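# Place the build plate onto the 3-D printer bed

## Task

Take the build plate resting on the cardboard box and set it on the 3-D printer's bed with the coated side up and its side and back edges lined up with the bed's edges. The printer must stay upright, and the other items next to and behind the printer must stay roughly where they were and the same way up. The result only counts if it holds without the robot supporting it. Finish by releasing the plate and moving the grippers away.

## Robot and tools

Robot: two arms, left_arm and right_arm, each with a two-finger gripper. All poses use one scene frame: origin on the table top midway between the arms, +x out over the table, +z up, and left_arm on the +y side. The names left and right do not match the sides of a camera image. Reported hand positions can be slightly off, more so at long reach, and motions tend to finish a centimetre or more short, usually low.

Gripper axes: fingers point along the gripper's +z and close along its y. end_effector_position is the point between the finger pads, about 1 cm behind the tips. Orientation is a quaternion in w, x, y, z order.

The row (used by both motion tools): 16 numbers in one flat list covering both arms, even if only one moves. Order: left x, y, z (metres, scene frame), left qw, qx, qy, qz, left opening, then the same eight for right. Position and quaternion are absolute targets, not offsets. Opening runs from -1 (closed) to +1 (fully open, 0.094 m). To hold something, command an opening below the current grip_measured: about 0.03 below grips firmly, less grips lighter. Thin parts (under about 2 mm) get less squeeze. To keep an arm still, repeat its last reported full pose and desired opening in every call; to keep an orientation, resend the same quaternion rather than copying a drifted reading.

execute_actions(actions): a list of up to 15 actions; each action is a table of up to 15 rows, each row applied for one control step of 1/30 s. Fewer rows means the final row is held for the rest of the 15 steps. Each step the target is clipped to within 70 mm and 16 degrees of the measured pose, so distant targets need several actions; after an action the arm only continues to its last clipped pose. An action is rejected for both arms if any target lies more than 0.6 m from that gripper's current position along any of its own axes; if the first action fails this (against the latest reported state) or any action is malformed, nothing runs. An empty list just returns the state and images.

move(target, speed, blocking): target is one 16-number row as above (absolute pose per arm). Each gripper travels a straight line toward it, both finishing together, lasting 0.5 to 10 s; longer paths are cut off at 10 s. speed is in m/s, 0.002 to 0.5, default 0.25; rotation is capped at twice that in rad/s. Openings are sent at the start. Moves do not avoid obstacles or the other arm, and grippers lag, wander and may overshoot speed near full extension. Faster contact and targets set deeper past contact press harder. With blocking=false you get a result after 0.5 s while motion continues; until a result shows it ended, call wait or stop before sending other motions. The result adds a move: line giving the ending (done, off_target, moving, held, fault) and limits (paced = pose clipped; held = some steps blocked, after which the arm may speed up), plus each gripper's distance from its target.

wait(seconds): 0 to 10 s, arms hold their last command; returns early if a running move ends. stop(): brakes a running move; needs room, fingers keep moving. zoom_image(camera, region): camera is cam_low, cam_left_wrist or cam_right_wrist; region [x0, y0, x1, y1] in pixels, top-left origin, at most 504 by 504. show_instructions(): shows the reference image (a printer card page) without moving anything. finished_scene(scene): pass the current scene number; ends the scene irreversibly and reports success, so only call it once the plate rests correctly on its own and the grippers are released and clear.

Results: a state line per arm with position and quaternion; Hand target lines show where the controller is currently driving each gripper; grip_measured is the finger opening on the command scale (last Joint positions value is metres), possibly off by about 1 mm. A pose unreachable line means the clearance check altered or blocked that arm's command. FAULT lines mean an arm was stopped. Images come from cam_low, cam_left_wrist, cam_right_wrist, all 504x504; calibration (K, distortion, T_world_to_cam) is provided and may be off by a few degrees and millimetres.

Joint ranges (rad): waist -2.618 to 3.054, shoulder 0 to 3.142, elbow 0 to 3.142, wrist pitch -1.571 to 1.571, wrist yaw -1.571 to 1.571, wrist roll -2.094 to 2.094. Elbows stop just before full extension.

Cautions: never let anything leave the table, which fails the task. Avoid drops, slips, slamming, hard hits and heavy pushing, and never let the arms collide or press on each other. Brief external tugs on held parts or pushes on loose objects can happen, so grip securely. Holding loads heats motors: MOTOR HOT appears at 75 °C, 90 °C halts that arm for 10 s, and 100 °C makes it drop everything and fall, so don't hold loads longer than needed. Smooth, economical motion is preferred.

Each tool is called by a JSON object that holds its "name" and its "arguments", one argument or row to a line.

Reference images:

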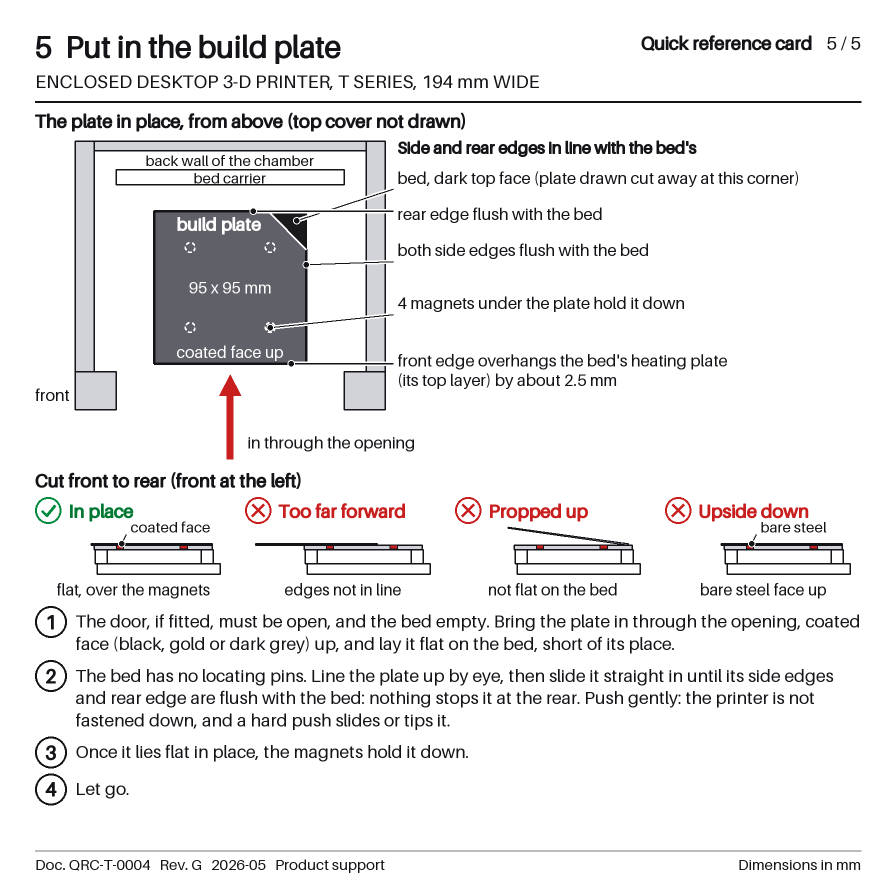

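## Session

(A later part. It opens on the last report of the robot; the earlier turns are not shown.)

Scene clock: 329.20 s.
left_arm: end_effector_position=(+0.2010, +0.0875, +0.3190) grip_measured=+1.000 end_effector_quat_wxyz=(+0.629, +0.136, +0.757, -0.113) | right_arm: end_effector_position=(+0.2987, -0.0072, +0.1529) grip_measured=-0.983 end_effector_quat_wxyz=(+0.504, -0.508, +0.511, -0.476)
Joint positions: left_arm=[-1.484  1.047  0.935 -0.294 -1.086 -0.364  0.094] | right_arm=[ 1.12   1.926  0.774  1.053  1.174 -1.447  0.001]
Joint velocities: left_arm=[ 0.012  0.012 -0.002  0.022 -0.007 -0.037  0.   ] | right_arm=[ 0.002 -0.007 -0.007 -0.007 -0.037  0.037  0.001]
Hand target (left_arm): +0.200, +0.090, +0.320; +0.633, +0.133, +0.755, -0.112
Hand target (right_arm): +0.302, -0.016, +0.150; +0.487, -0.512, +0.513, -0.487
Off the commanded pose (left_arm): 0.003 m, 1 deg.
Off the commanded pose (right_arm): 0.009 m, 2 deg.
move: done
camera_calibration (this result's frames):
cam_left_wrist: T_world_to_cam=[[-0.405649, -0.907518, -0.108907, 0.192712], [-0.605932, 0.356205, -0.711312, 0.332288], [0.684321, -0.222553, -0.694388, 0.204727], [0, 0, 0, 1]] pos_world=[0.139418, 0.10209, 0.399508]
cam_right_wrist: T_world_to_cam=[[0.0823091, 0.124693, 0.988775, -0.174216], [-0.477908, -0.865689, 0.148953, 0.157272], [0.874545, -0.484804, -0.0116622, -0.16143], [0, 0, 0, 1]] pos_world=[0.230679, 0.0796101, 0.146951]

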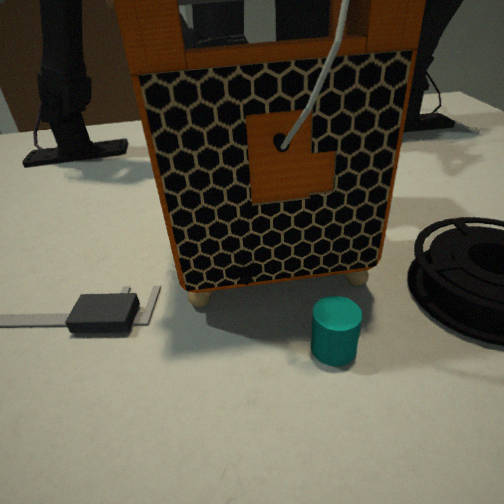

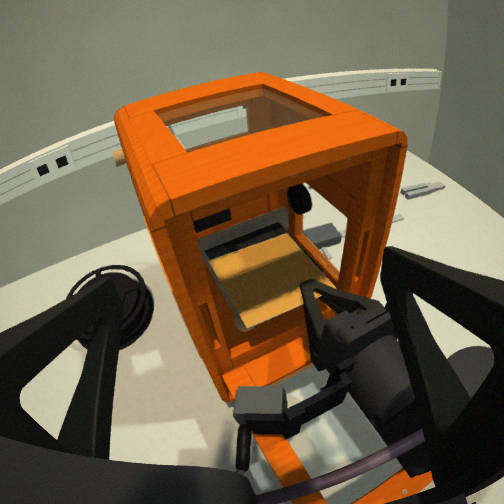

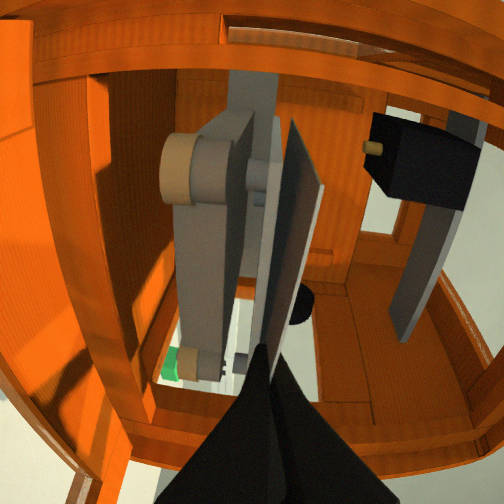

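{"name": "move", "arguments": {
  "target": [0.2,0.09,0.32,0.633,0.133,0.7544,-0.1116,1,0.302,-0.018,0.150,0.4868,-0.5129,0.5129,-0.4868,-1],
  "speed": 0.02
}}

{"name": "zoom_image", "arguments": {
  "camera": "cam_left_wrist",
  "region": [190,200,350,360]
}}

Scene clock: 342.53 s.
left_arm: end_effector_position=(+0.2010, +0.0875, +0.3190) grip_measured=+1.000 end_effector_quat_wxyz=(+0.629, +0.136, +0.757, -0.113) | right_arm: end_effector_position=(+0.2987, -0.0072, +0.1530) grip_measured=-0.983 end_effector_quat_wxyz=(+0.505, -0.507, +0.511, -0.476)
Joint positions: left_arm=[-1.484  1.047  0.935 -0.294 -1.086 -0.364  0.094] | right_arm=[ 1.12   1.926  0.774  1.055  1.174 -1.448  0.001]
Joint velocities: left_arm=[-0.022  0.007 -0.002 -0.022 -0.007  0.022  0.   ] | right_arm=[-0.012 -0.002 -0.012  0.037  0.037  0.022  0.001]
Hand target (left_arm): +0.200, +0.090, +0.320; +0.633, +0.133, +0.755, -0.112
Hand target (right_arm): +0.302, -0.018, +0.150; +0.487, -0.513, +0.513, -0.487
Off the commanded pose (left_arm): 0.003 m, 1 deg.
Off the commanded pose (right_arm): 0.012 m, 2 deg.
move: off_target (right_arm)
camera_calibration (this result's frames):
cam_left_wrist: T_world_to_cam=[[-0.405649, -0.907518, -0.108907, 0.192712], [-0.605932, 0.356205, -0.711312, 0.332288], [0.684321, -0.222553, -0.694388, 0.204727], [0, 0, 0, 1]] pos_world=[0.139418, 0.10209, 0.399508]
cam_right_wrist: T_world_to_cam=[[0.0818773, 0.124394, 0.988849, -0.174259], [-0.477947, -0.865748, 0.148483, 0.157347], [0.874564, -0.484775, -0.0114313, -0.161467], [0, 0, 0, 1]] pos_world=[0.230685, 0.0796248, 0.147107]

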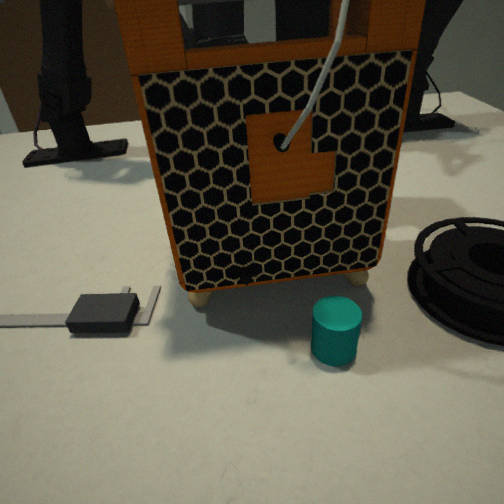

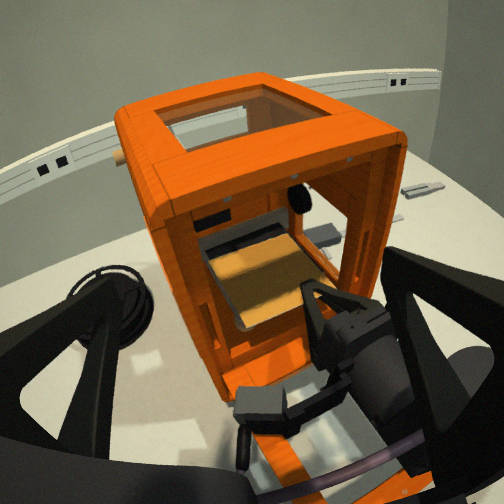

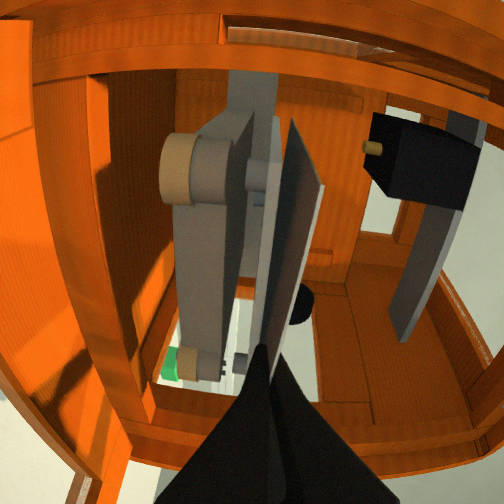

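Region (190, 200, 350, 360) of cam_left_wrist's 504x504 image, scaled by 3.150, with more detail than that image has.

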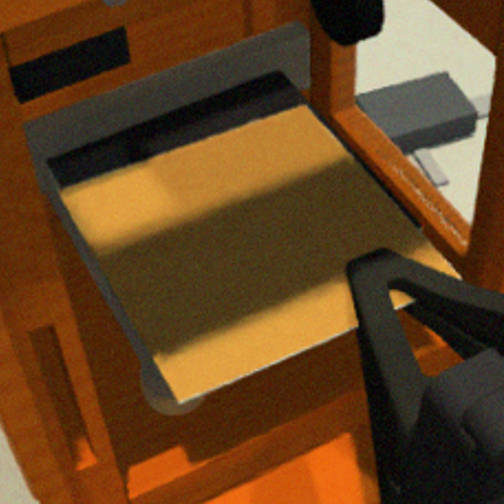

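{"name": "execute_actions", "arguments": {
  "actions": [
    [[0.2,0.09,0.32,0.633,0.133,0.7544,-0.1116,1,0.302,-0.022,0.150,0.4868,-0.5129,0.5129,-0.4868,-1]]
  ]
}}

{"name": "zoom_image", "arguments": {
  "camera": "cam_left_wrist",
  "region": [190,200,350,360]
}}

Scene clock: 350.20 s.
left_arm: end_effector_position=(+0.2010, +0.0875, +0.3190) grip_measured=+1.000 end_effector_quat_wxyz=(+0.629, +0.136, +0.757, -0.113) | right_arm: end_effector_position=(+0.3004, -0.0120, +0.1537) grip_measured=-0.983 end_effector_quat_wxyz=(+0.501, -0.507, +0.512, -0.479)
Joint positions: left_arm=[-1.484  1.047  0.935 -0.294 -1.086 -0.364  0.094] | right_arm=[ 1.112  1.914  0.765  1.046  1.174 -1.448  0.001]
Joint velocities: left_arm=[-0.007 -0.007  0.002  0.022 -0.007 -0.022  0.   ] | right_arm=[-0.007 -0.017  0.002  0.037  0.007 -0.022 -0.001]
Hand target (left_arm): +0.200, +0.090, +0.320; +0.633, +0.133, +0.755, -0.112
Hand target (right_arm): +0.302, -0.022, +0.150; +0.487, -0.513, +0.513, -0.487
Off the commanded pose (left_arm): 0.003 m, 1 deg.
Off the commanded pose (right_arm): 0.011 m, 2 deg.
camera_calibration (this result's frames):
cam_left_wrist: T_world_to_cam=[[-0.405649, -0.907518, -0.108907, 0.192712], [-0.605932, 0.356205, -0.711312, 0.332288], [0.684321, -0.222553, -0.694388, 0.204727], [0, 0, 0, 1]] pos_world=[0.139418, 0.10209, 0.399508]
cam_right_wrist: T_world_to_cam=[[0.0851337, 0.129327, 0.987941, -0.175232], [-0.484523, -0.861033, 0.154466, 0.154977], [0.870626, -0.49183, -0.0106413, -0.164327], [0, 0, 0, 1]] pos_world=[0.233075, 0.0752821, 0.147431]

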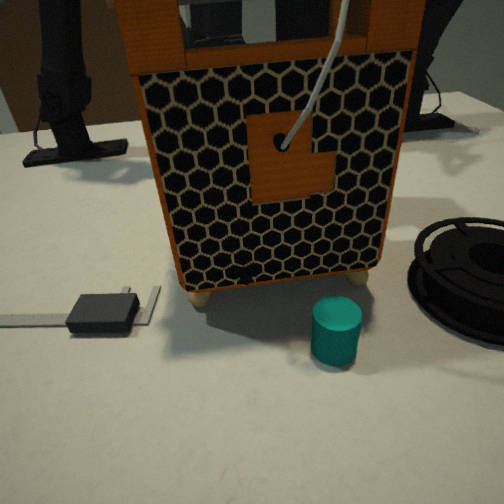

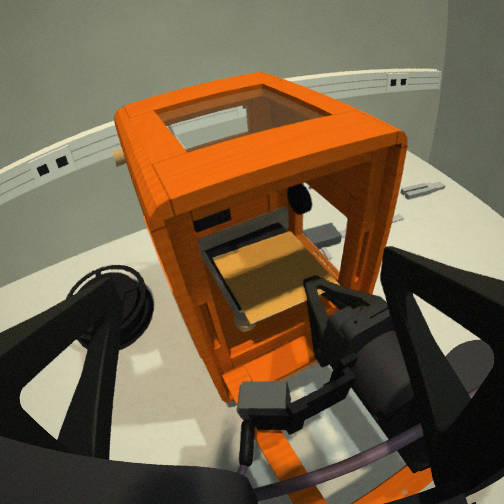

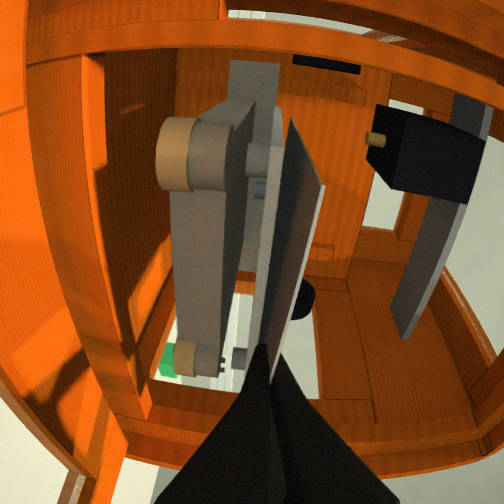

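Region (190, 200, 350, 360) of cam_left_wrist's 504x504 image, scaled by 3.150, with more detail than that image has.

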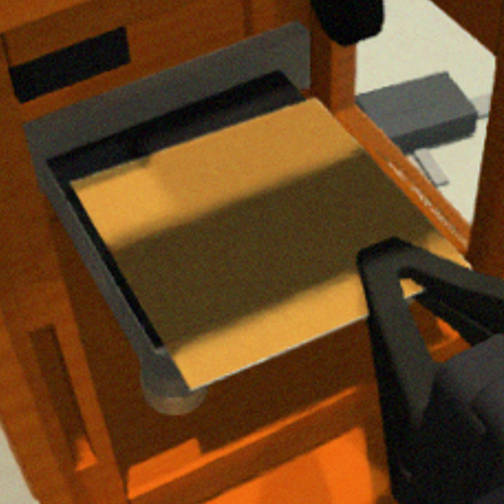

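{"name": "execute_actions", "arguments": {
  "actions": [
    [[0.2,0.09,0.32,0.633,0.133,0.7544,-0.1116,1,0.301,0.0,0.152,0.4868,-0.5129,0.5129,-0.4868,-1],[0.2,0.09,0.32,0.633,0.133,0.7544,-0.1116,1,0.301,0.0,0.152,0.4868,-0.5129,0.5129,-0.4868,-1],[0.2,0.09,0.32,0.633,0.133,0.7544,-0.1116,1,0.301,0.0,0.152,0.4868,-0.5129,0.5129,-0.4868,-1],[0.2,0.09,0.32,0.633,0.133,0.7544,-0.1116,1,0.301,-0.011,0.152,0.4868,-0.5129,0.5129,-0.4868,-1]]
  ]
}}

{"name": "zoom_image", "arguments": {
  "camera": "cam_left_wrist",
  "region": [190,200,350,360]
}}

Scene clock: 368.87 s.
left_arm: end_effector_position=(+0.2010, +0.0875, +0.3190) grip_measured=+1.000 end_effector_quat_wxyz=(+0.629, +0.136, +0.757, -0.113) | right_arm: end_effector_position=(+0.3020, -0.0084, +0.1536) grip_measured=-0.983 end_effector_quat_wxyz=(+0.495, -0.508, +0.513, -0.483)
Joint positions: left_arm=[-1.484  1.047  0.935 -0.294 -1.086 -0.364  0.094] | right_arm=[ 1.113  1.927  0.791  1.023  1.185 -1.448  0.001]
Joint velocities: left_arm=[ 0.002 -0.002 -0.012  0.022  0.095 -0.051  0.   ] | right_arm=[ 0.017  0.002  0.007 -0.037 -0.037 -0.037 -0.001]
Hand target (left_arm): +0.200, +0.090, +0.320; +0.633, +0.133, +0.755, -0.112
Hand target (right_arm): +0.301, -0.011, +0.152; +0.487, -0.513, +0.513, -0.487
Off the commanded pose (left_arm): 0.003 m, 1 deg.
Off the commanded pose (right_arm): 0.003 m, 1 deg.
camera_calibration (this result's frames):
cam_left_wrist: T_world_to_cam=[[-0.405649, -0.907518, -0.108907, 0.192712], [-0.605932, 0.356205, -0.711312, 0.332288], [0.684321, -0.222553, -0.694388, 0.204727], [0, 0, 0, 1]] pos_world=[0.139418, 0.10209, 0.399508]
cam_right_wrist: T_world_to_cam=[[0.0887773, 0.13805, 0.986438, -0.176481], [-0.492584, -0.854683, 0.163943, 0.159969], [0.865725, -0.500459, -0.00787502, -0.16296], [0, 0, 0, 1]] pos_world=[0.235545, 0.0795315, 0.146579]

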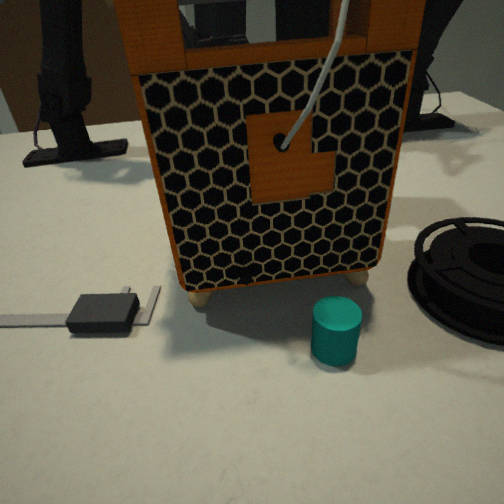

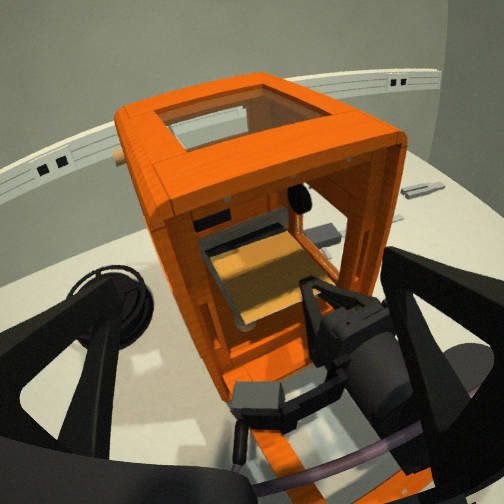

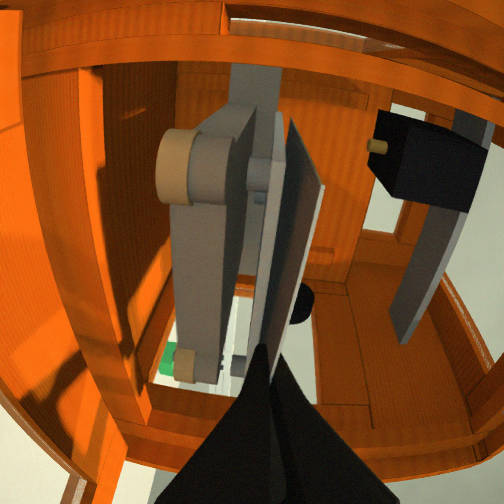

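Region (190, 200, 350, 360) of cam_left_wrist's 504x504 image, scaled by 3.150, with more detail than that image has.

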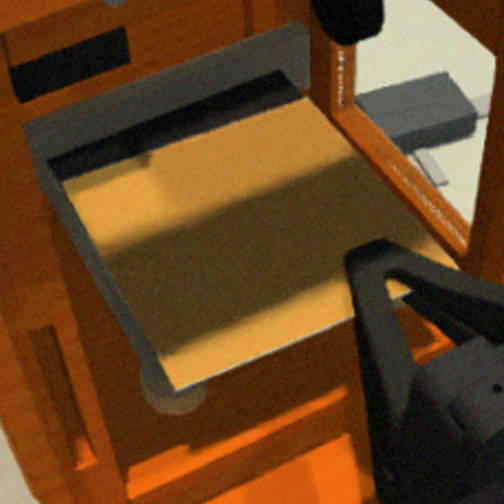

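{"name": "execute_actions", "arguments": {
  "actions": [
    [[0.2,0.09,0.32,0.633,0.133,0.7544,-0.1116,1,0.301,-0.011,0.152,0.4868,-0.5129,0.5129,-0.4868,-0.88]]
  ]
}}

{"name": "move", "arguments": {
  "target": [0.2,0.09,0.32,0.633,0.133,0.7544,-0.1116,1,0.255,-0.008,0.152,0.4868,-0.5129,0.5129,-0.4868,-0.75],
  "speed": 0.05
}}

{"name": "zoom_image", "arguments": {
  "camera": "cam_left_wrist",
  "region": [190,200,350,360]
}}

Scene clock: 379.93 s.
left_arm: end_effector_position=(+0.2010, +0.0875, +0.3190) grip_measured=+1.000 end_effector_quat_wxyz=(+0.629, +0.136, +0.757, -0.113) | right_arm: end_effector_position=(+0.3019, -0.0087, +0.1510) grip_measured=-0.881 end_effector_quat_wxyz=(+0.489, -0.514, +0.511, -0.486)
Joint positions: left_arm=[-1.484  1.047  0.935 -0.294 -1.086 -0.364  0.094] | right_arm=[ 1.113  1.927  0.791  1.004  1.185 -1.448  0.006]
Joint velocities: left_arm=[ 0.002  0.007 -0.012  0.066 -0.007  0.022  0.   ] | right_arm=[-0.012 -0.012  0.007 -0.037 -0.081 -0.022 -0.001]
Hand target (left_arm): +0.200, +0.090, +0.320; +0.633, +0.133, +0.755, -0.112
Hand target (right_arm): +0.301, -0.011, +0.152; +0.487, -0.513, +0.513, -0.487
Off the commanded pose (left_arm): 0.003 m, 1 deg.
Off the commanded pose (right_arm): 0.003 m, 0 deg.
camera_calibration (this result's frames):
cam_left_wrist: T_world_to_cam=[[-0.405649, -0.907518, -0.108907, 0.192712], [-0.605932, 0.356205, -0.711312, 0.332288], [0.684321, -0.222553, -0.694388, 0.204727], [0, 0, 0, 1]] pos_world=[0.139418, 0.10209, 0.399508]
cam_right_wrist: T_world_to_cam=[[0.0955505, 0.155169, 0.983256, -0.175331], [-0.491394, -0.851675, 0.182156, 0.156994], [0.86568, -0.500572, -0.00512899, -0.163429], [0, 0, 0, 1]] pos_world=[0.235376, 0.0791054, 0.14296]

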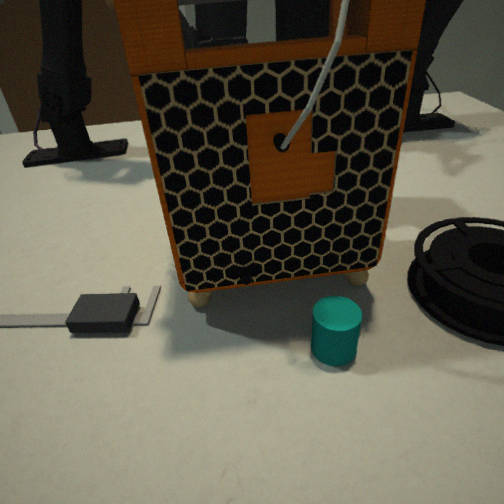

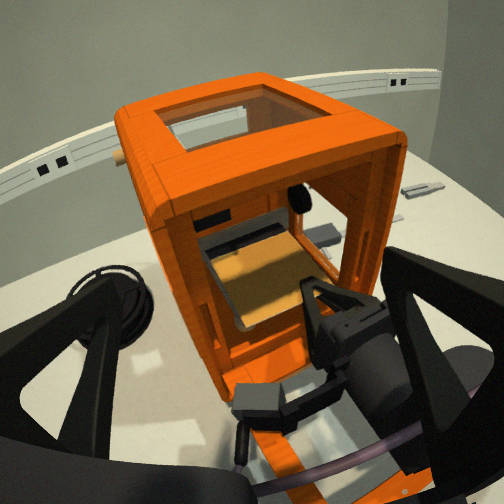

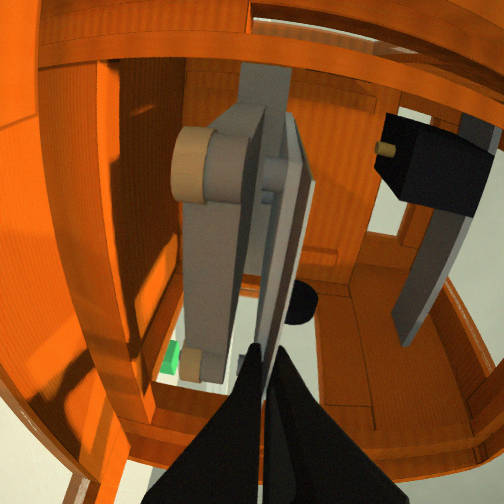

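Scene clock: 381.23 s.
left_arm: end_effector_position=(+0.2010, +0.0875, +0.3190) grip_measured=+1.000 end_effector_quat_wxyz=(+0.629, +0.136, +0.757, -0.113) | right_arm: end_effector_position=(+0.2596, -0.0025, +0.1516) grip_measured=-0.751 end_effector_quat_wxyz=(+0.489, -0.514, +0.509, -0.487)
Joint positions: left_arm=[-1.484  1.047  0.935 -0.294 -1.086 -0.364  0.094] | right_arm=[ 1.239  1.896  0.764  0.951  1.308 -1.399  0.012]
Joint velocities: left_arm=[-0.017 -0.012  0.002 -0.037  0.007 -0.022  0.   ] | right_arm=[-0.017 -0.017 -0.012  0.007  0.051  0.037 -0.   ]
Hand target (left_arm): +0.200, +0.090, +0.320; +0.633, +0.133, +0.755, -0.112
Hand target (right_arm): +0.255, -0.008, +0.152; +0.488, -0.512, +0.511, -0.488
Off the commanded pose (left_arm): 0.003 m, 1 deg.
Off the commanded pose (right_arm): 0.007 m, 1 deg.
move: done
camera_calibration (this result's frames):
cam_left_wrist: T_world_to_cam=[[-0.405649, -0.907518, -0.108907, 0.192712], [-0.605932, 0.356205, -0.711312, 0.332288], [0.684321, -0.222553, -0.694388, 0.204727], [0, 0, 0, 1]] pos_world=[0.139418, 0.10209, 0.399508]
cam_right_wrist: T_world_to_cam=[[0.0924206, 0.158385, 0.983043, -0.171983], [-0.490741, -0.851791, 0.183375, 0.140973], [0.86639, -0.499367, -0.000996976, -0.124522], [0, 0, 0, 1]] pos_world=[0.192961, 0.085137, 0.143092]

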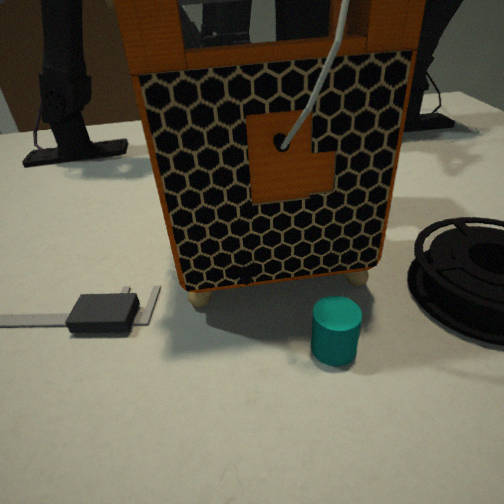

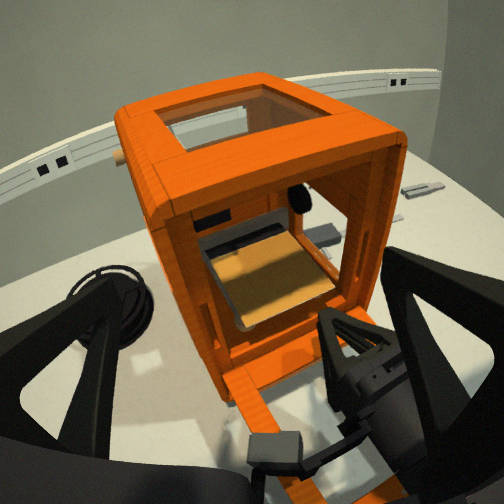

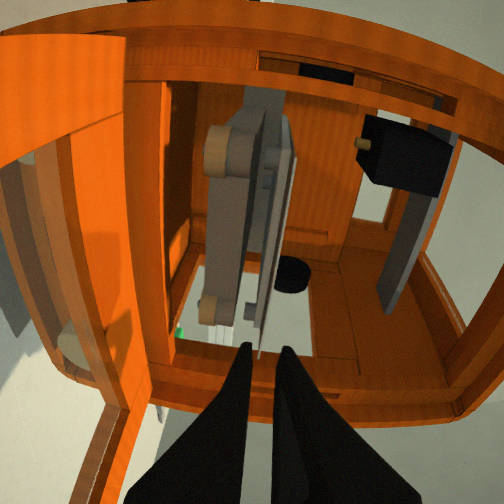

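Region (190, 200, 350, 360) of cam_left_wrist's 504x504 image, scaled by 3.150, with more detail than that image has.

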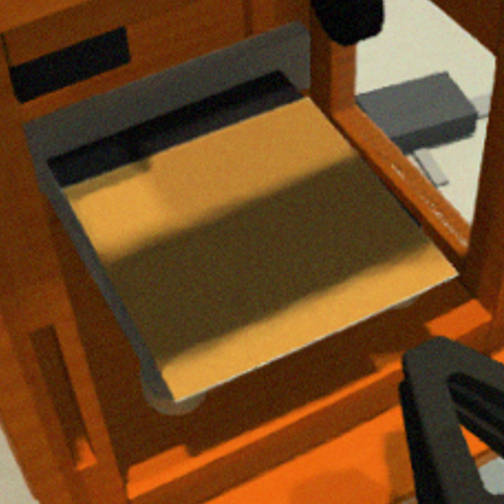

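{"name": "move", "arguments": {
  "target": [0.2,0.09,0.32,0.633,0.133,0.7544,-0.1116,1,0.265,0.014,0.150,0.6884,0,0.7254,0,0.1],
  "speed": 0.3
}}

Scene clock: 393.87 s.
left_arm: end_effector_position=(+0.2010, +0.0875, +0.3190) grip_measured=+1.000 end_effector_quat_wxyz=(+0.629, +0.136, +0.757, -0.113) | right_arm: end_effector_position=(+0.2628, +0.0094, +0.1402) grip_measured=+0.099 end_effector_quat_wxyz=(+0.687, -0.012, +0.726, -0.009)
Joint positions: left_arm=[-1.484  1.047  0.935 -0.294 -1.086 -0.364  0.094] | right_arm=[1.239 1.959 0.817 0.927 1.31  0.179 0.052]
Joint velocities: left_arm=[ 0.002 -0.012 -0.017  0.022 -0.007 -0.022  0.   ] | right_arm=[ 0.007 -0.012 -0.002  0.037  0.007  0.066  0.001]
Hand target (left_arm): +0.200, +0.090, +0.320; +0.633, +0.133, +0.755, -0.112
Hand target (right_arm): +0.265, +0.014, +0.150; +0.689, -0.000, +0.725, +0.000
Off the commanded pose (left_arm): 0.003 m, 1 deg.
Off the commanded pose (right_arm): 0.011 m, 2 deg.
move: off_target (right_arm)
camera_calibration (this result's frames):
cam_left_wrist: T_world_to_cam=[[-0.405649, -0.907518, -0.108907, 0.192712], [-0.605932, 0.356205, -0.711312, 0.332288], [0.684321, -0.222553, -0.694388, 0.204727], [0, 0, 0, 1]] pos_world=[0.139418, 0.10209, 0.399508]
cam_right_wrist: T_world_to_cam=[[0.0609651, -0.981639, 0.180742, -0.0314508], [-0.550009, -0.184146, -0.814605, 0.303959], [0.832931, -0.0497473, -0.551137, -0.0396606], [0, 0, 0, 1]] pos_world=[0.202132, 0.0231264, 0.231433]

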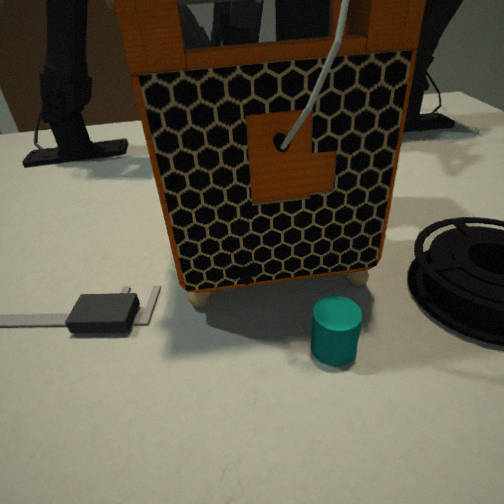

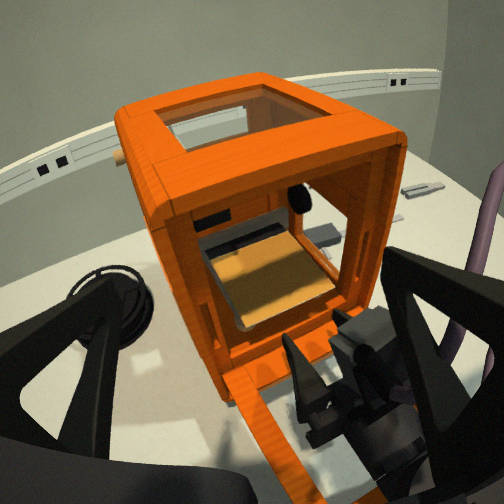

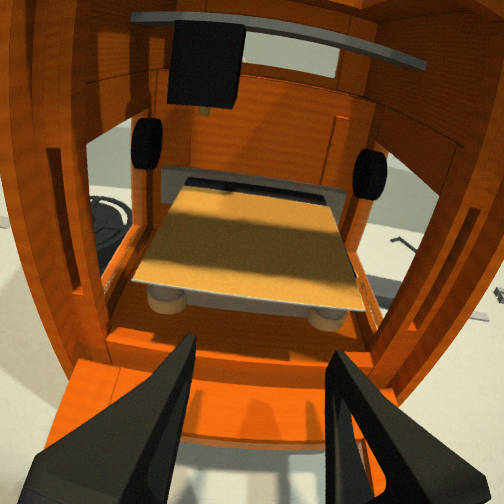

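{"name": "move", "arguments": {
  "target": [0.2,0.09,0.32,0.633,0.133,0.7544,-0.1116,1,0.277,0.021,0.160,0.6884,0,0.7254,0,0.1],
  "speed": 0.05
}}

{"name": "zoom_image", "arguments": {
  "camera": "cam_left_wrist",
  "region": [190,200,350,360]
}}

Scene clock: 401.27 s.
left_arm: end_effector_position=(+0.2010, +0.0875, +0.3190) grip_measured=+1.000 end_effector_quat_wxyz=(+0.629, +0.136, +0.757, -0.113) | right_arm: end_effector_position=(+0.2719, +0.0178, +0.1511) grip_measured=+0.099 end_effector_quat_wxyz=(+0.688, -0.002, +0.725, -0.002)
Joint positions: left_arm=[-1.484  1.047  0.935 -0.294 -1.086 -0.364  0.094] | right_arm=[1.22  1.959 0.871 0.895 1.295 0.18  0.052]
Joint velocities: left_arm=[ 0.022 -0.012  0.012  0.051 -0.007  0.081  0.   ] | right_arm=[-0.007 -0.002  0.007 -0.051  0.051 -0.081 -0.   ]
Hand target (left_arm): +0.200, +0.090, +0.320; +0.633, +0.133, +0.755, -0.112
Hand target (right_arm): +0.277, +0.021, +0.160; +0.689, -0.000, +0.725, +0.000
Off the commanded pose (left_arm): 0.003 m, 1 deg.
Off the commanded pose (right_arm): 0.011 m, 0 deg.
move: off_target (right_arm)
camera_calibration (this result's frames):
cam_left_wrist: T_world_to_cam=[[-0.405649, -0.907518, -0.108907, 0.192712], [-0.605932, 0.356205, -0.711312, 0.332288], [0.684321, -0.222553, -0.694388, 0.204727], [0, 0, 0, 1]] pos_world=[0.139418, 0.10209, 0.399508]
cam_right_wrist: T_world_to_cam=[[0.0567449, -0.985868, 0.157623, -0.0210197], [-0.548289, -0.162711, -0.820307, 0.31946], [0.834362, -0.0398747, -0.549773, -0.0416318], [0, 0, 0, 1]] pos_world=[0.211085, 0.0295971, 0.242481]

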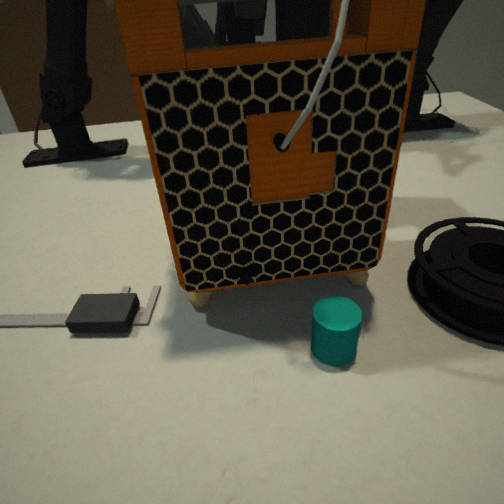

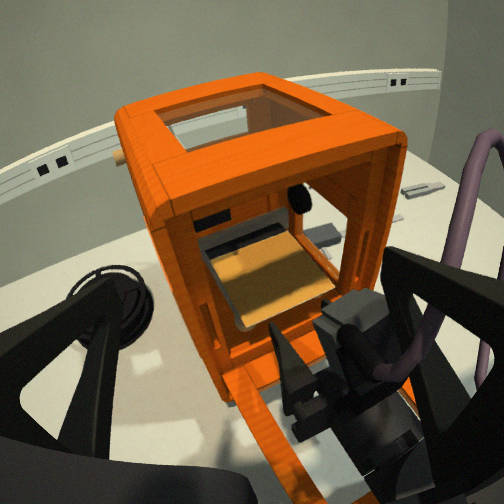

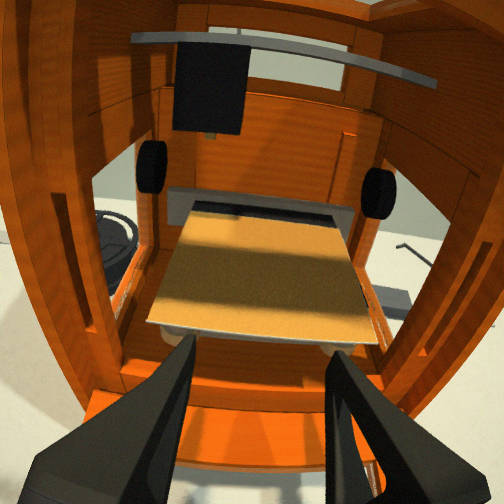

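Region (190, 200, 350, 360) of cam_left_wrist's 504x504 image, scaled by 3.150, with more detail than that image has.

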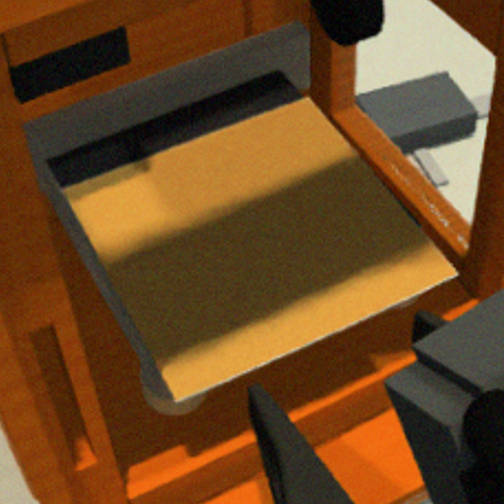

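Good. Push in stages.

{"name": "move", "arguments": {
  "target": [0.2,0.09,0.32,0.633,0.133,0.7544,-0.1116,1,0.295,0.021,0.160,0.6884,0,0.7254,0,0.1],
  "speed": 0.03
}}

{"name": "zoom_image", "arguments": {
  "camera": "cam_left_wrist",
  "region": [190,200,350,360]
}}

{"name": "zoom_image", "arguments": {
  "camera": "cam_right_wrist",
  "region": [130,170,400,400]
}}

Scene clock: 409.53 s.
left_arm: end_effector_position=(+0.2010, +0.0875, +0.3190) grip_measured=+1.000 end_effector_quat_wxyz=(+0.629, +0.136, +0.757, -0.113) | right_arm: end_effector_position=(+0.2894, +0.0166, +0.1551) grip_measured=+0.099 end_effector_quat_wxyz=(+0.687, -0.001, +0.726, -0.002)
Joint positions: left_arm=[-1.484  1.047  0.935 -0.294 -1.086 -0.364  0.094] | right_arm=[1.173 1.959 0.893 0.889 1.25  0.165 0.052]
Joint velocities: left_arm=[ 0.002  0.007 -0.012  0.022 -0.037  0.022  0.   ] | right_arm=[-0.022 -0.002  0.002 -0.095  0.022  0.007 -0.   ]
Hand target (left_arm): +0.200, +0.090, +0.320; +0.633, +0.133, +0.755, -0.112
Hand target (right_arm): +0.295, +0.021, +0.160; +0.688, +0.000, +0.726, +0.000
Off the commanded pose (left_arm): 0.003 m, 1 deg.
Off the commanded pose (right_arm): 0.009 m, 0 deg.
move: done
camera_calibration (this result's frames):
cam_left_wrist: T_world_to_cam=[[-0.405649, -0.907518, -0.108907, 0.192712], [-0.605932, 0.356205, -0.711312, 0.332288], [0.684321, -0.222553, -0.694388, 0.204727], [0, 0, 0, 1]] pos_world=[0.139418, 0.10209, 0.399508]
cam_right_wrist: T_world_to_cam=[[0.0550718, -0.986329, 0.155314, -0.0229926], [-0.551532, -0.159716, -0.81872, 0.332762], [0.832334, -0.0405721, -0.552788, -0.0529174], [0, 0, 0, 1]] pos_world=[0.22884, 0.028322, 0.246758]

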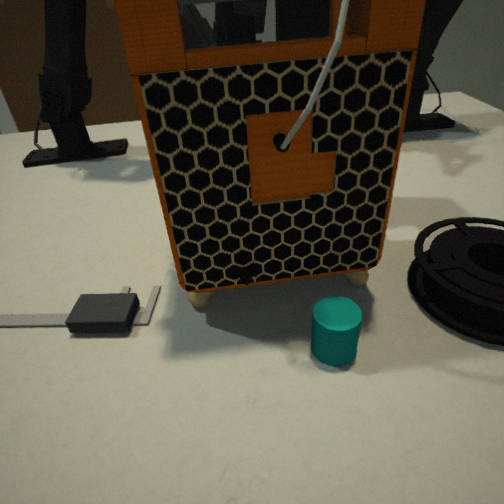

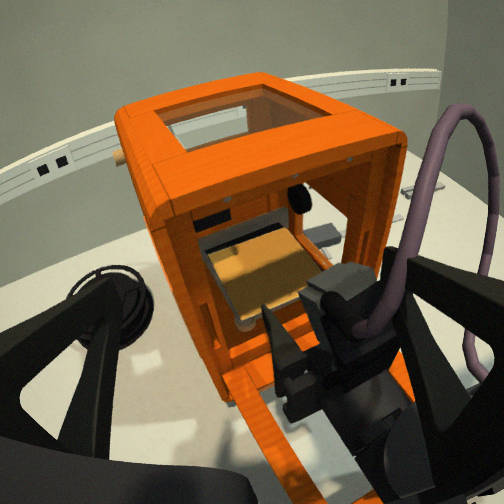

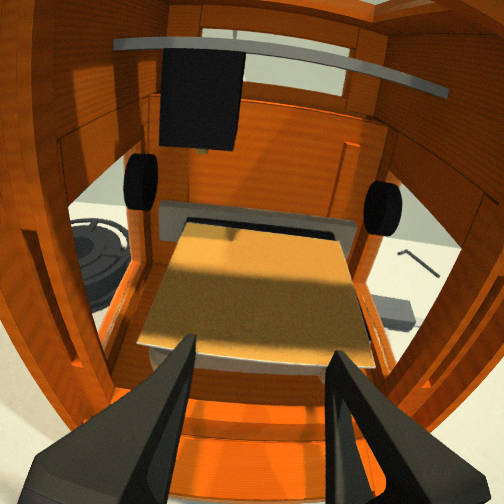

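Region (190, 200, 350, 360) of cam_left_wrist's 504x504 image, scaled by 3.150, with more detail than that image has.

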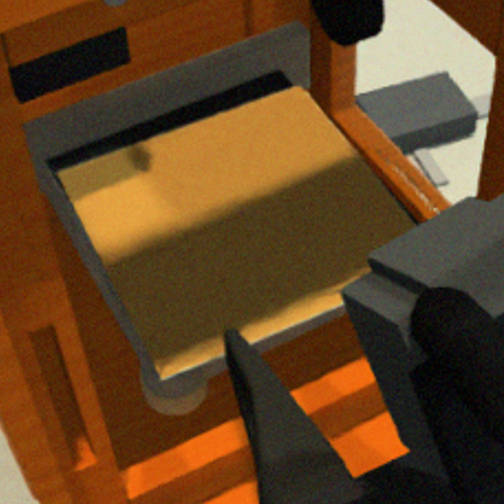

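Region (130, 170, 400, 400) of cam_right_wrist's 504x504 image, scaled by 1.867, with more detail than that image has; it fills the top 429 rows of this view, and the rest is white.

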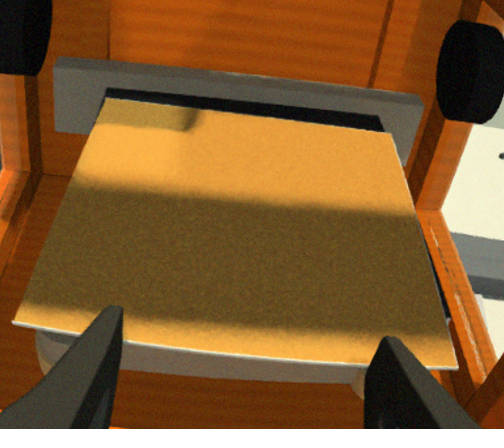

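{"name": "move", "arguments": {
  "target": [0.2,0.09,0.32,0.633,0.133,0.7544,-0.1116,1,0.299,0.021,0.156,0.6882,-0.0174,0.7252,0.0165,0.1],
  "speed": 0.03
}}

{"name": "zoom_image", "arguments": {
  "camera": "cam_left_wrist",
  "region": [190,200,350,360]
}}

{"name": "zoom_image", "arguments": {
  "camera": "cam_right_wrist",
  "region": [130,170,400,400]
}}

Scene clock: 419.27 s.
left_arm: end_effector_position=(+0.2010, +0.0875, +0.3190) grip_measured=+1.000 end_effector_quat_wxyz=(+0.629, +0.136, +0.757, -0.113) | right_arm: end_effector_position=(+0.2955, +0.0235, +0.1601) grip_measured=+0.099 end_effector_quat_wxyz=(+0.690, -0.010, +0.724, +0.022)
Joint positions: left_arm=[-1.484  1.047  0.935 -0.294 -1.086 -0.364  0.094] | right_arm=[1.155 1.959 0.893 0.94  1.187 0.136 0.052]
Joint velocities: left_arm=[-0.007 -0.022 -0.002  0.066 -0.022  0.037  0.   ] | right_arm=[-0.012 -0.002 -0.002  0.022 -0.095 -0.007 -0.   ]
Hand target (left_arm): +0.200, +0.090, +0.320; +0.633, +0.133, +0.755, -0.112
Hand target (right_arm): +0.299, +0.021, +0.156; +0.688, -0.017, +0.725, +0.016
Off the commanded pose (left_arm): 0.003 m, 1 deg.
Off the commanded pose (right_arm): 0.006 m, 1 deg.
move: done
camera_calibration (this result's frames):
cam_left_wrist: T_world_to_cam=[[-0.405649, -0.907518, -0.108907, 0.192712], [-0.605932, 0.356205, -0.711312, 0.332288], [0.684321, -0.222553, -0.694388, 0.204727], [0, 0, 0, 1]] pos_world=[0.139418, 0.10209, 0.399508]
cam_right_wrist: T_world_to_cam=[[0.099472, -0.98602, 0.133679, -0.0269827], [-0.537581, -0.166305, -0.82665, 0.338677], [0.837324, 0.0103653, -0.546608, -0.0586858], [0, 0, 0, 1]] pos_world=[0.23389, 0.0303264, 0.251496]

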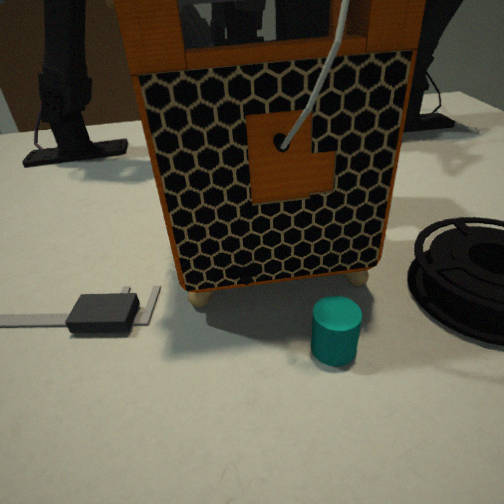

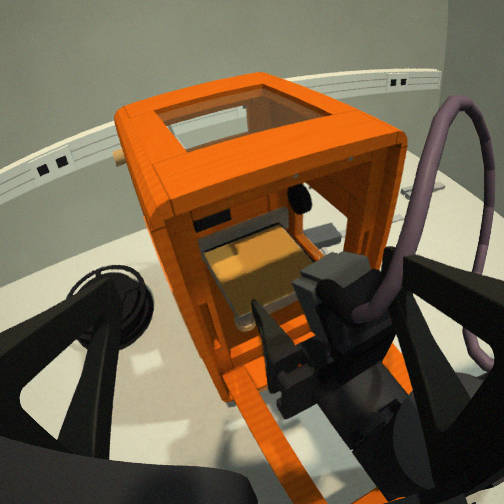

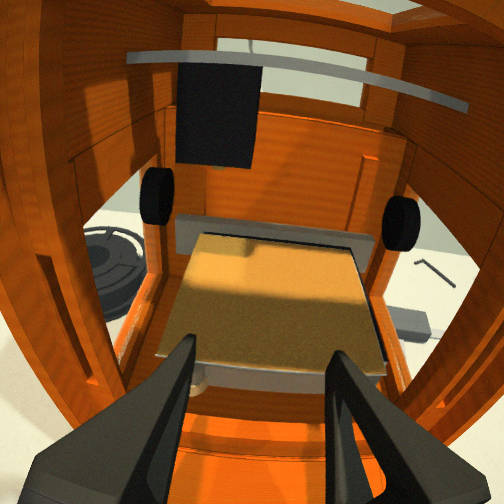

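Region (190, 200, 350, 360) of cam_left_wrist's 504x504 image, scaled by 3.150, with more detail than that image has.

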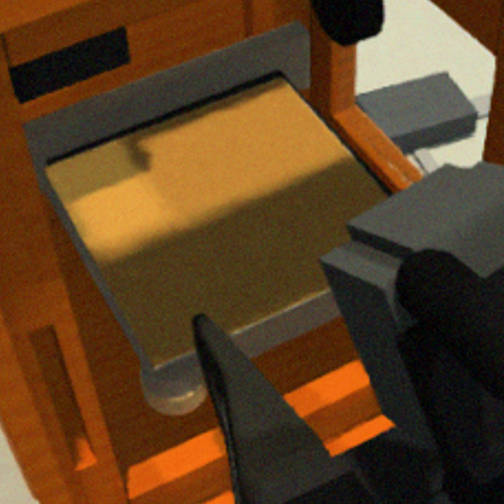

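Region (130, 170, 400, 400) of cam_right_wrist's 504x504 image, scaled by 1.867, with more detail than that image has; it fills the top 429 rows of this view, and the rest is white.

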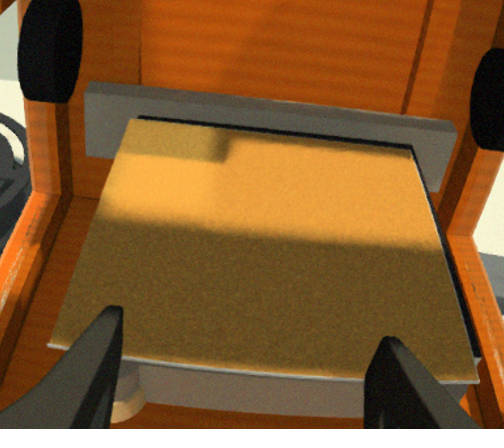

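{"name": "move", "arguments": {
  "target": [0.2,0.09,0.32,0.633,0.133,0.7544,-0.1116,1,0.282,0.023,0.146,0.6882,-0.0174,0.7252,0.0165,0.1],
  "speed": 0.05
}}

{"name": "zoom_image", "arguments": {
  "camera": "cam_right_wrist",
  "region": [130,150,400,400]
}}

Scene clock: 426.97 s.
left_arm: end_effector_position=(+0.2010, +0.0875, +0.3190) grip_measured=+1.000 end_effector_quat_wxyz=(+0.629, +0.136, +0.757, -0.113) | right_arm: end_effector_position=(+0.2864, +0.0257, +0.1558) grip_measured=+0.099 end_effector_quat_wxyz=(+0.691, -0.012, +0.722, +0.026)
Joint positions: left_arm=[-1.484  1.047  0.935 -0.294 -1.086 -0.364  0.094] | right_arm=[1.179 1.97  0.879 0.969 1.205 0.135 0.052]
Joint velocities: left_arm=[-0.012  0.012  0.002 -0.066 -0.022  0.022  0.   ] | right_arm=[ 0.007  0.007 -0.022 -0.037 -0.081 -0.022  0.   ]
Hand target (left_arm): +0.200, +0.090, +0.320; +0.633, +0.133, +0.755, -0.112
Hand target (right_arm): +0.282, +0.023, +0.147; +0.688, -0.018, +0.725, +0.017
Off the commanded pose (left_arm): 0.003 m, 1 deg.
Off the commanded pose (right_arm): 0.011 m, 1 deg.
move: off_target (right_arm)
camera_calibration (this result's frames):
cam_left_wrist: T_world_to_cam=[[-0.405649, -0.907518, -0.108907, 0.192712], [-0.605932, 0.356205, -0.711312, 0.332288], [0.684321, -0.222553, -0.694388, 0.204727], [0, 0, 0, 1]] pos_world=[0.139418, 0.10209, 0.399508]
cam_right_wrist: T_world_to_cam=[[0.105963, -0.985574, 0.131969, -0.0249584], [-0.533387, -0.168343, -0.82895, 0.329802], [0.839208, 0.0174474, -0.543531, -0.0545981], [0, 0, 0, 1]] pos_world=[0.224376, 0.0318742, 0.247007]

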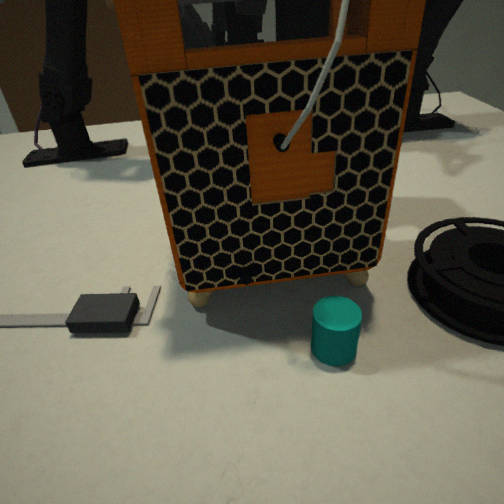

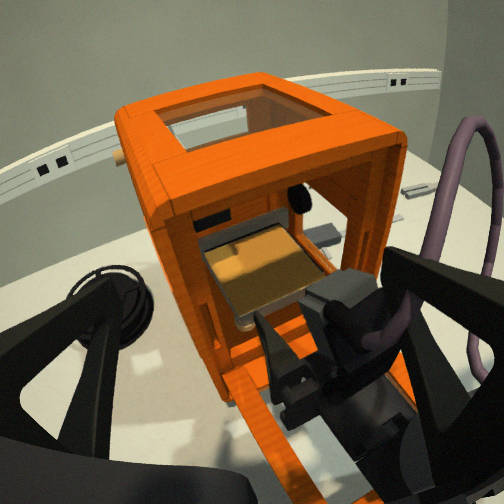

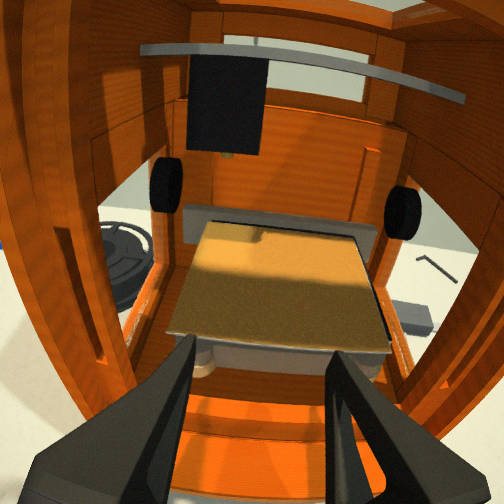

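Region (130, 150, 400, 400) of cam_right_wrist's 504x504 image, scaled by 1.867, with more detail than that image has; it fills the top 467 rows of this view, and the rest is white.

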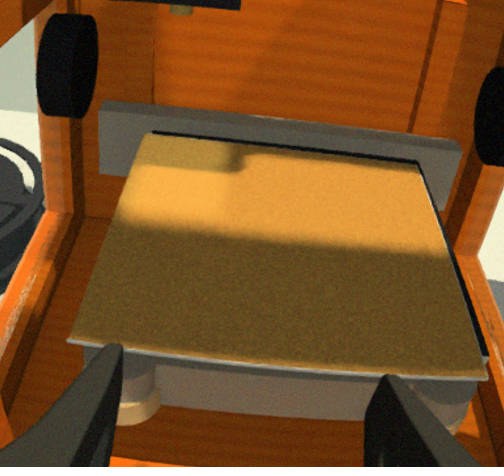

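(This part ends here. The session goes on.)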